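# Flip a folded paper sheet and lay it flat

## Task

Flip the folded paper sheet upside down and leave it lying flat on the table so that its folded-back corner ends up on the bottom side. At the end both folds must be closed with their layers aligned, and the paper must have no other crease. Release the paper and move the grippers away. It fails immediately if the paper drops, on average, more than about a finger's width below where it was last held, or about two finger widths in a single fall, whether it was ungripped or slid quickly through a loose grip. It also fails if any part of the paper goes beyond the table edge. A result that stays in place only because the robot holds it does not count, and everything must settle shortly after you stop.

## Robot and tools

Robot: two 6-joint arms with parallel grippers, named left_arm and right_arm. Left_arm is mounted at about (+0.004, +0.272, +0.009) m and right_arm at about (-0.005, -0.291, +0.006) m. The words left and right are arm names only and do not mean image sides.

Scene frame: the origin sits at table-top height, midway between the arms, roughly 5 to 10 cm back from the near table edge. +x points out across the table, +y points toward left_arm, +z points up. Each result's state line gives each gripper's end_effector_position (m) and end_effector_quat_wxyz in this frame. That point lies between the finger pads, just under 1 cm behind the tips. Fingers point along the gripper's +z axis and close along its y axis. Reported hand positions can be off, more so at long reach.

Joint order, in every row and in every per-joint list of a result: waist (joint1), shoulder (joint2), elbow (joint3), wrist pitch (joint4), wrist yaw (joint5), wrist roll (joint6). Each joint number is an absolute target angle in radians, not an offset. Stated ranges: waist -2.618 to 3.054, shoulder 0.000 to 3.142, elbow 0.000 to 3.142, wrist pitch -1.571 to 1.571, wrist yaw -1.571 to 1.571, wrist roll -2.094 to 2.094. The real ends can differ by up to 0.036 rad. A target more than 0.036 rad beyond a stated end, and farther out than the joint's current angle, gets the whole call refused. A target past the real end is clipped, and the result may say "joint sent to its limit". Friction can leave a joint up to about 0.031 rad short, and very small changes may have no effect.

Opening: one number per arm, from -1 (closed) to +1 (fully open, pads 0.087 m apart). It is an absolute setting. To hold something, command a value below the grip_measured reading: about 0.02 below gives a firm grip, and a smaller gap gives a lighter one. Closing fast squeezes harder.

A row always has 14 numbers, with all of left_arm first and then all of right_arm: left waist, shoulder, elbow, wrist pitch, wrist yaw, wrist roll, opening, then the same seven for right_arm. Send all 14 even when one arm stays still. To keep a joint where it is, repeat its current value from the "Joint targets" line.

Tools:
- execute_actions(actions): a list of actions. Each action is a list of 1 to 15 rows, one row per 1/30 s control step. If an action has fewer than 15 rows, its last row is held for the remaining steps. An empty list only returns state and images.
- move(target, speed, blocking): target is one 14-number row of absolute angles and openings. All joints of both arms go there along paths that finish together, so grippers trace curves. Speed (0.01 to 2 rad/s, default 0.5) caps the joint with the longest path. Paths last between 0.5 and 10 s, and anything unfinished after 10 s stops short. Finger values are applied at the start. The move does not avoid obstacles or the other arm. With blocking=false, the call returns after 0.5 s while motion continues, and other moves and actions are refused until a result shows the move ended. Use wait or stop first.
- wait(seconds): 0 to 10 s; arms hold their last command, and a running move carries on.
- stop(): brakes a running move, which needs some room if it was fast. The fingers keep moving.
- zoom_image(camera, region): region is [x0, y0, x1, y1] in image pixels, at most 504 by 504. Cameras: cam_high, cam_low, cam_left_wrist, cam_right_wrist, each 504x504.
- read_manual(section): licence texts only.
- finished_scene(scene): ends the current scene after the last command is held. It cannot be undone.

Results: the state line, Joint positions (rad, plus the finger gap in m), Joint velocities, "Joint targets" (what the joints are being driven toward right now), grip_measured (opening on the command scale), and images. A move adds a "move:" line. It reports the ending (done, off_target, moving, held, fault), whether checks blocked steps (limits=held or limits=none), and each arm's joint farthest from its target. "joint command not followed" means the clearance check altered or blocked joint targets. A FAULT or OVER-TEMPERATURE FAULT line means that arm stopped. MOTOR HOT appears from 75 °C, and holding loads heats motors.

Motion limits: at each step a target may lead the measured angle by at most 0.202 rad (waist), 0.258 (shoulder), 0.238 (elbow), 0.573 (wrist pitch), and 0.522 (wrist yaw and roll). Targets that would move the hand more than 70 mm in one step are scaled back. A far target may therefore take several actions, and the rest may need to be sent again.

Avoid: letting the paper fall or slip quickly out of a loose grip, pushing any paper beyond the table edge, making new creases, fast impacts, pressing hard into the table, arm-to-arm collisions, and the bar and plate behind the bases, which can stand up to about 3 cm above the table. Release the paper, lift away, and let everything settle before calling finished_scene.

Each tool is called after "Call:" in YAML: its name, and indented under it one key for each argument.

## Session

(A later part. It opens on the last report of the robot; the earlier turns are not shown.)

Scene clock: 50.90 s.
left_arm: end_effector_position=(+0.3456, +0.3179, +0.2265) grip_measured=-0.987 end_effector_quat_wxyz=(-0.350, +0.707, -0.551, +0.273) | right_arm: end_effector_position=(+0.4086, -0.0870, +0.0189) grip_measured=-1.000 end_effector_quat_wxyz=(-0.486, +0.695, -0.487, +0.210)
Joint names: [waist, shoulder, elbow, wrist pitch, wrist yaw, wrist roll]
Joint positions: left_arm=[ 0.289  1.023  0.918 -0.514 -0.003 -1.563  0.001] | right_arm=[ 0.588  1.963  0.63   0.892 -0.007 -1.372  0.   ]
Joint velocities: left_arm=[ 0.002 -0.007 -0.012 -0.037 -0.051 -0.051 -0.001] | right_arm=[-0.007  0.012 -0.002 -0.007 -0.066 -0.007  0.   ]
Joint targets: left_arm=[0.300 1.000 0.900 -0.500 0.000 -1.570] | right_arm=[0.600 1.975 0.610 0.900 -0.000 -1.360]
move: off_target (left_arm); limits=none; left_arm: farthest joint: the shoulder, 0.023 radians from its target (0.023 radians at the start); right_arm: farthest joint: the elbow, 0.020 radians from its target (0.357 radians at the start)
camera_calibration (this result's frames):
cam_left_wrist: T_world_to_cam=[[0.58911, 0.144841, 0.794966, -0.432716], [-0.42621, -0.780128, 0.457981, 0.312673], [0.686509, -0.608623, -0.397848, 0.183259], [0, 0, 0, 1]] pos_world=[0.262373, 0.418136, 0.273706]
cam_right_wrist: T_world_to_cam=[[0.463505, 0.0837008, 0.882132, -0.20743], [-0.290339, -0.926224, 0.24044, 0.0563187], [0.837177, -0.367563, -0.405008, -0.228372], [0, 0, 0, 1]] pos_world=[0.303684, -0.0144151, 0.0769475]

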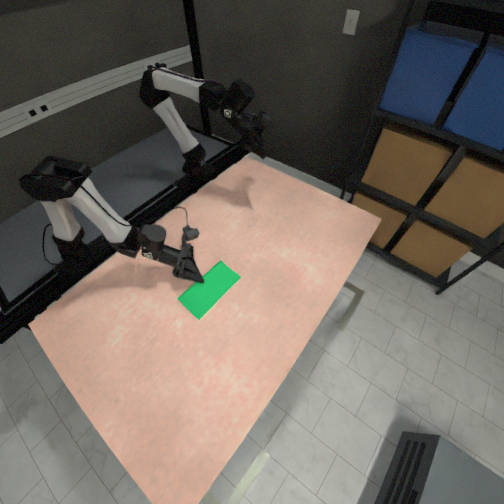

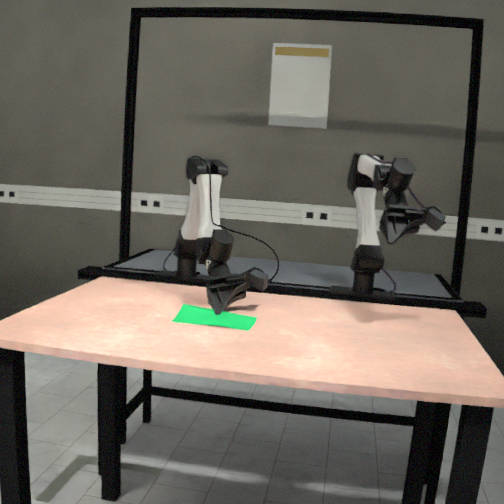

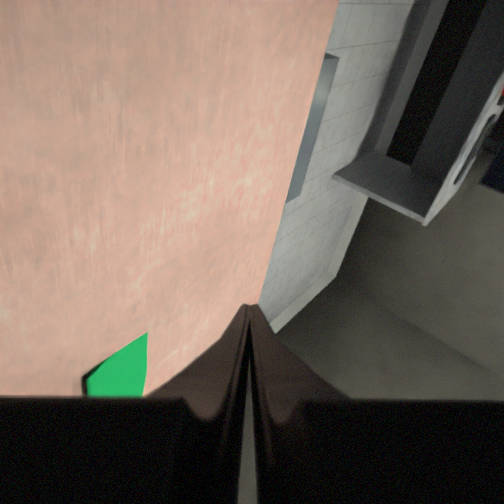

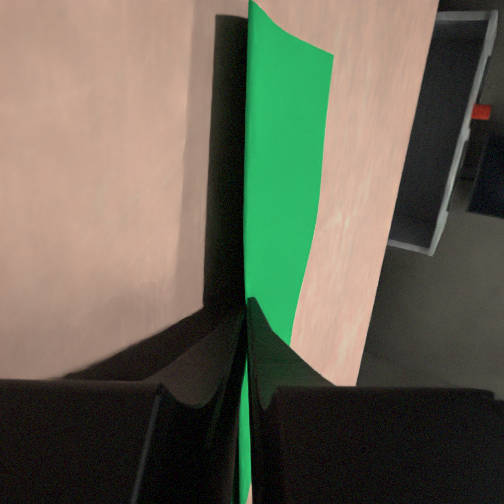

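Call:
move:
  target: [0.3,1.0,0.9,-0.5,0,-1.57,-1,0.6,1.997,0.61,0.9,0,-1.35,-1]
  speed: 0.08

Call:
move:
  target: [0.3,1.0,0.9,-0.5,0,-1.57,-1,0.6,1.98,0.61,0.9,0,-1.35,-0.75]
  speed: 0.08

Call:
move:
  target: [0.3,1.0,0.9,-0.5,0,-1.57,-1,0.6,1.85,0.395,1.0,0,-1.35,-0.75]
  speed: 0.12

Scene clock: 58.17 s.
left_arm: end_effector_position=(+0.3456, +0.3179, +0.2265) grip_measured=-0.987 end_effector_quat_wxyz=(-0.350, +0.707, -0.551, +0.273) | right_arm: end_effector_position=(+0.4078, -0.0875, +0.0131) grip_measured=-1.000 end_effector_quat_wxyz=(-0.483, +0.695, -0.491, +0.207)
Joint names: [waist, shoulder, elbow, wrist pitch, wrist yaw, wrist roll]
Joint positions: left_arm=[ 0.289  1.023  0.918 -0.514 -0.003 -1.563  0.001] | right_arm=[ 0.588  1.979  0.63   0.9   -0.006 -1.364  0.   ]
Joint velocities: left_arm=[-0.017 -0.007 -0.002  0.022 -0.022 -0.022 -0.   ] | right_arm=[ 0.002  0.007 -0.007 -0.051 -0.037 -0.051  0.   ]
Joint targets: left_arm=[0.300 1.000 0.900 -0.500 0.000 -1.570] | right_arm=[0.600 1.997 0.610 0.900 0.000 -1.350]
move: off_target (left_arm); limits=none; left_arm: farthest joint: the shoulder, 0.023 radians from its target (0.023 radians at the start); right_arm: farthest joint: the elbow, 0.020 radians from its target (0.020 radians at the start)
camera_calibration (this result's frames):
cam_left_wrist: T_world_to_cam=[[0.58911, 0.144841, 0.794966, -0.432716], [-0.42621, -0.780128, 0.457981, 0.312673], [0.686509, -0.608623, -0.397848, 0.183259], [0, 0, 0, 1]] pos_world=[0.262373, 0.418136, 0.273706]
cam_right_wrist: T_world_to_cam=[[0.47361, 0.0805826, 0.87704, -0.206182], [-0.291585, -0.925302, 0.242475, 0.0575502], [0.831067, -0.37057, -0.414736, -0.227934], [0, 0, 0, 1]] pos_world=[0.303859, -0.0145995, 0.0723431]

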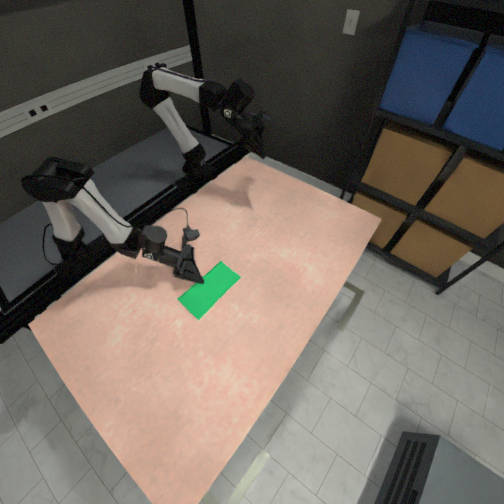

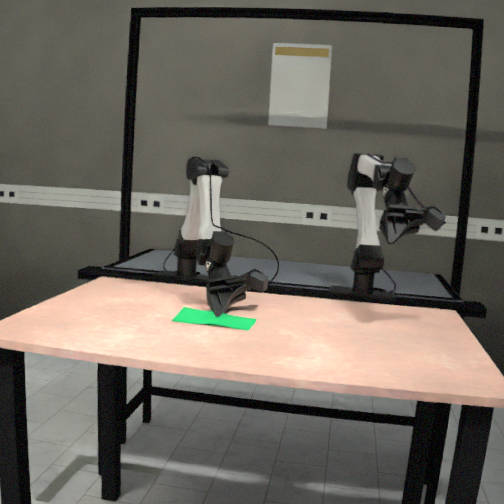

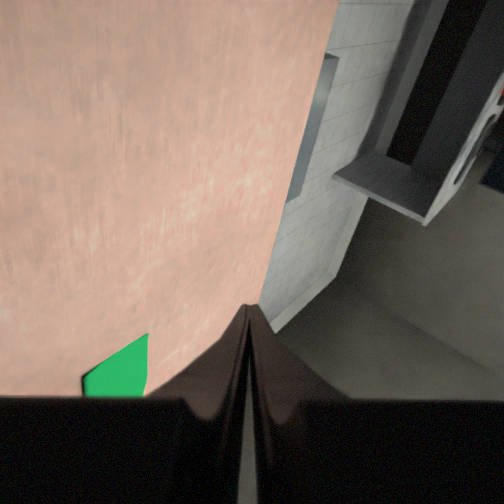

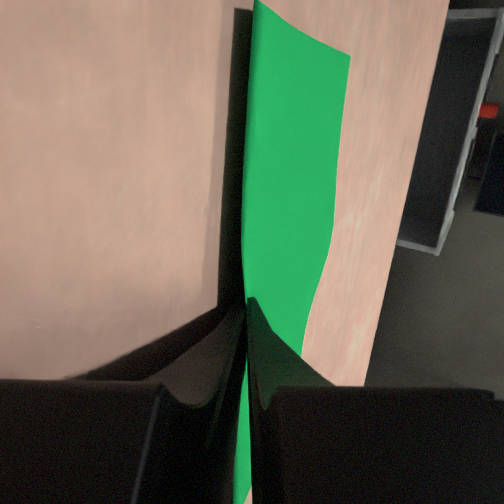

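Scene clock: 58.87 s.
left_arm: end_effector_position=(+0.3456, +0.3179, +0.2265) grip_measured=-0.987 end_effector_quat_wxyz=(-0.350, +0.707, -0.551, +0.273) | right_arm: end_effector_position=(+0.4097, -0.0868, +0.0176) grip_measured=-0.750 end_effector_quat_wxyz=(-0.489, +0.691, -0.488, +0.211)
Joint names: [waist, shoulder, elbow, wrist pitch, wrist yaw, wrist roll]
Joint positions: left_arm=[ 0.289  1.023  0.918 -0.514 -0.003 -1.563  0.001] | right_arm=[ 0.588  1.977  0.63   0.915 -0.004 -1.366  0.011]
Joint velocities: left_arm=[-0.002 -0.002  0.012  0.037 -0.066 -0.007 -0.001] | right_arm=[-0.017 -0.007  0.002  0.007  0.007  0.051 -0.   ]
Joint targets: left_arm=[0.300 1.000 0.900 -0.500 -0.000 -1.570] | right_arm=[0.600 1.980 0.610 0.900 -0.000 -1.350]
move: off_target (left_arm); limits=none; left_arm: farthest joint: the shoulder, 0.023 radians from its target (0.023 radians at the start); right_arm: farthest joint: the elbow, 0.020 radians from its target (0.020 radians at the start)
camera_calibration (this result's frames):
cam_left_wrist: T_world_to_cam=[[0.58911, 0.144841, 0.794966, -0.432716], [-0.42621, -0.780128, 0.457981, 0.312673], [0.686509, -0.608623, -0.397848, 0.183259], [0, 0, 0, 1]] pos_world=[0.262373, 0.418136, 0.273706]
cam_right_wrist: T_world_to_cam=[[0.458815, 0.074256, 0.885424, -0.205801], [-0.296232, -0.926706, 0.231221, 0.0596866], [0.837697, -0.368379, -0.403189, -0.230098], [0, 0, 0, 1]] pos_world=[0.304858, -0.0141693, 0.0756476]

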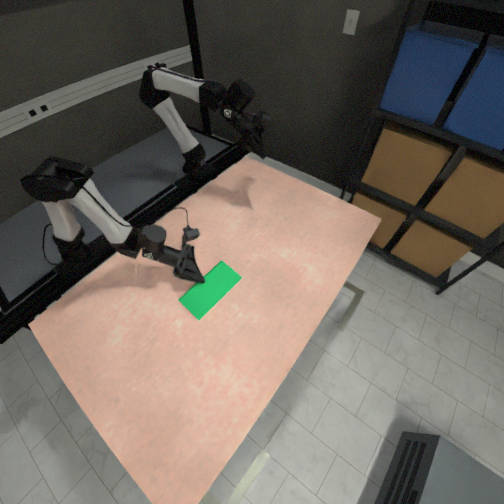

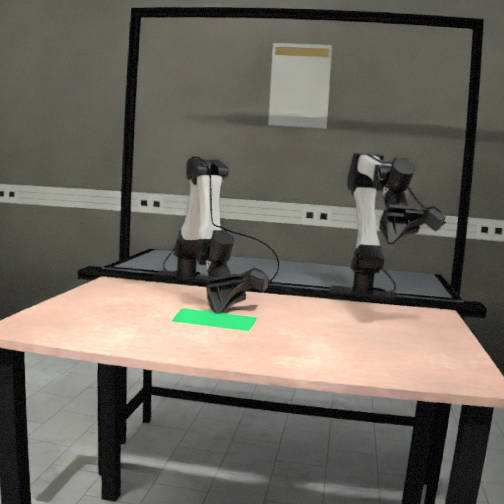

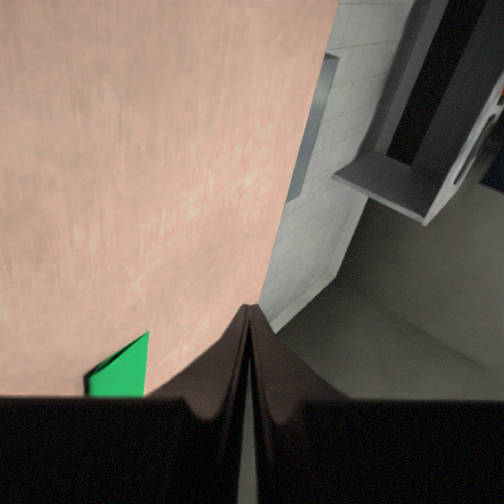

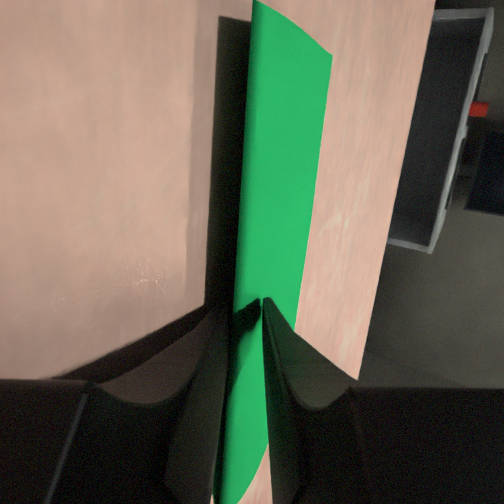

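Scene clock: 61.13 s.
left_arm: end_effector_position=(+0.3456, +0.3179, +0.2265) grip_measured=-0.987 end_effector_quat_wxyz=(-0.350, +0.707, -0.551, +0.273) | right_arm: end_effector_position=(+0.3653, -0.1136, +0.0169) grip_measured=-0.750 end_effector_quat_wxyz=(-0.486, +0.693, -0.490, +0.209)
Joint names: [waist, shoulder, elbow, wrist pitch, wrist yaw, wrist roll]
Joint positions: left_arm=[ 0.289  1.023  0.918 -0.514 -0.003 -1.563  0.001] | right_arm=[ 0.588  1.861  0.418  1.001 -0.004 -1.363  0.011]
Joint velocities: left_arm=[ 0.002 -0.007  0.002 -0.007 -0.022 -0.007  0.   ] | right_arm=[-0.007 -0.032 -0.007  0.051 -0.051 -0.007 -0.   ]
Joint targets: left_arm=[0.300 1.000 0.900 -0.500 -0.000 -1.570] | right_arm=[0.600 1.850 0.395 1.000 0.000 -1.350]
move: off_target (left_arm, right_arm); limits=none; left_arm: farthest joint: the shoulder, 0.023 radians from its target (0.023 radians at the start); right_arm: farthest joint: the elbow, 0.023 radians from its target (0.235 radians at the start)
camera_calibration (this result's frames):
cam_left_wrist: T_world_to_cam=[[0.58911, 0.144841, 0.794966, -0.432716], [-0.42621, -0.780128, 0.457981, 0.312673], [0.686509, -0.608623, -0.397848, 0.183259], [0, 0, 0, 1]] pos_world=[0.262373, 0.418136, 0.273706]
cam_right_wrist: T_world_to_cam=[[0.467217, 0.0762634, 0.880848, -0.185562], [-0.295107, -0.925687, 0.236675, 0.0214317], [0.833439, -0.370523, -0.409991, -0.201617], [0, 0, 0, 1]] pos_world=[0.261057, -0.040713, 0.075718]

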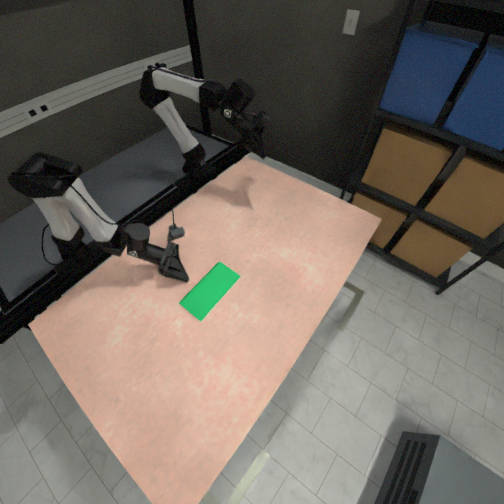

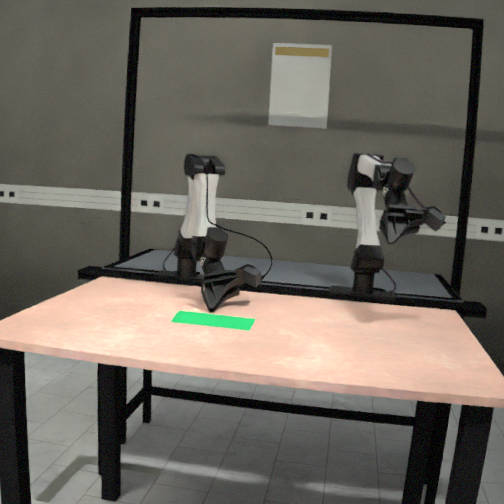

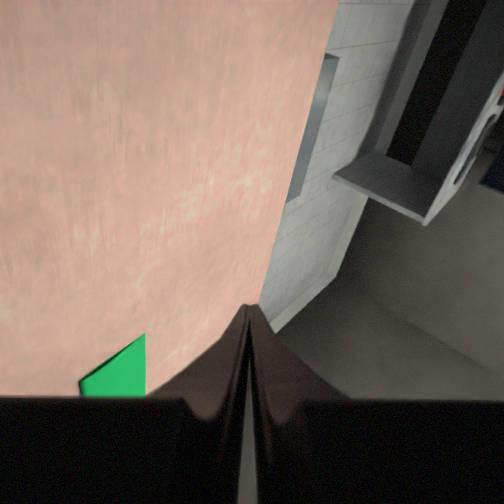

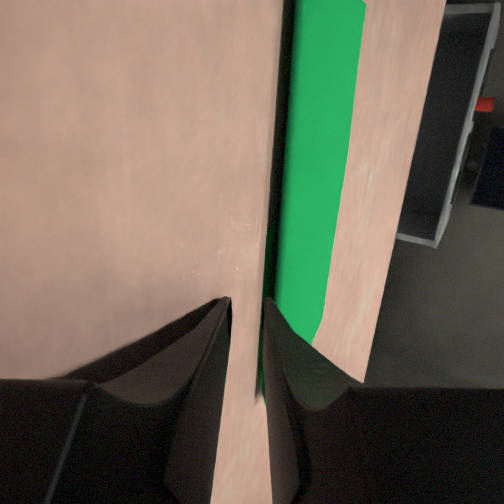

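Call:
move:
  target: [0.3,1.0,0.9,-0.5,0,-1.57,-1,0.5,1.3,0.4,0.6,0,-1.35,-0.75]
  speed: 0.8

Call:
finished_scene:
  scene: 2

Scene clock: 64.93 s.
left_arm: end_effector_position=(+0.3456, +0.3179, +0.2265) grip_measured=-0.987 end_effector_quat_wxyz=(-0.350, +0.707, -0.551, +0.273) | right_arm: end_effector_position=(+0.3629, -0.1497, +0.1398) grip_measured=-0.750 end_effector_quat_wxyz=(-0.539, +0.636, -0.488, +0.257)
Joint names: [waist, shoulder, elbow, wrist pitch, wrist yaw, wrist roll]
Joint positions: left_arm=[ 0.289  1.023  0.918 -0.514 -0.003 -1.563  0.001] | right_arm=[ 0.512  1.308  0.418  0.613 -0.004 -1.361  0.011]
Joint velocities: left_arm=[-0.007 -0.012 -0.002 -0.022 -0.066 -0.037 -0.   ] | right_arm=[ 0.007 -0.037 -0.007  0.007  0.051 -0.007 -0.001]
Joint targets: left_arm=[0.300 1.000 0.900 -0.500 -0.000 -1.570] | right_arm=[0.500 1.300 0.400 0.600 -0.000 -1.350]
move: off_target (left_arm); limits=none; left_arm: farthest joint: the shoulder, 0.023 radians from its target (0.023 radians at the start); right_arm: farthest joint: the elbow, 0.018 radians from its target (0.018 radians at the start)
camera_calibration (this result's frames):
cam_left_wrist: T_world_to_cam=[[0.58911, 0.144841, 0.794966, -0.432716], [-0.42621, -0.780128, 0.457981, 0.312673], [0.686509, -0.608623, -0.397848, 0.183259], [0, 0, 0, 1]] pos_world=[0.262373, 0.418136, 0.273706]
cam_right_wrist: T_world_to_cam=[[0.337642, -0.0282075, 0.940852, -0.266893], [-0.391092, -0.913393, 0.112966, 0.0122251], [0.856181, -0.406101, -0.319431, -0.188838], [0, 0, 0, 1]] pos_world=[0.256575, -0.0730496, 0.189405]

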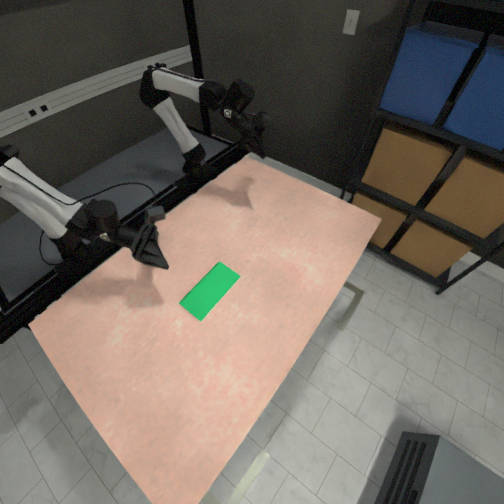

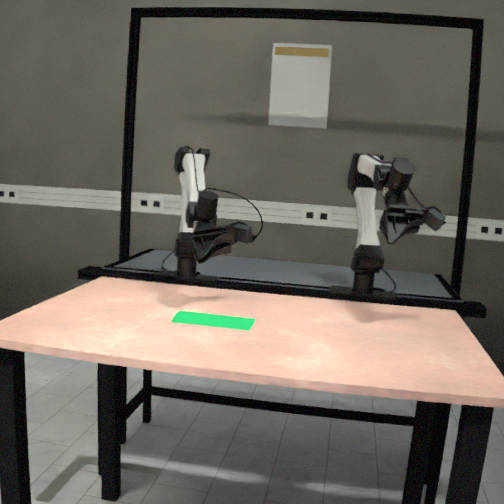

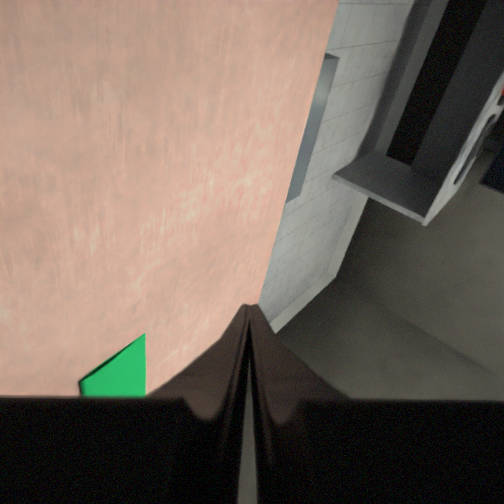

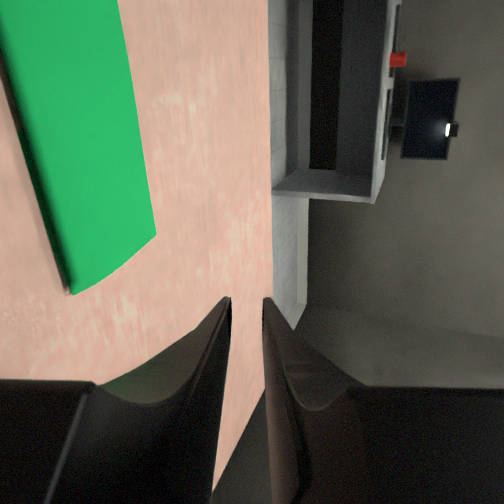

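The scene is finished: the task was done.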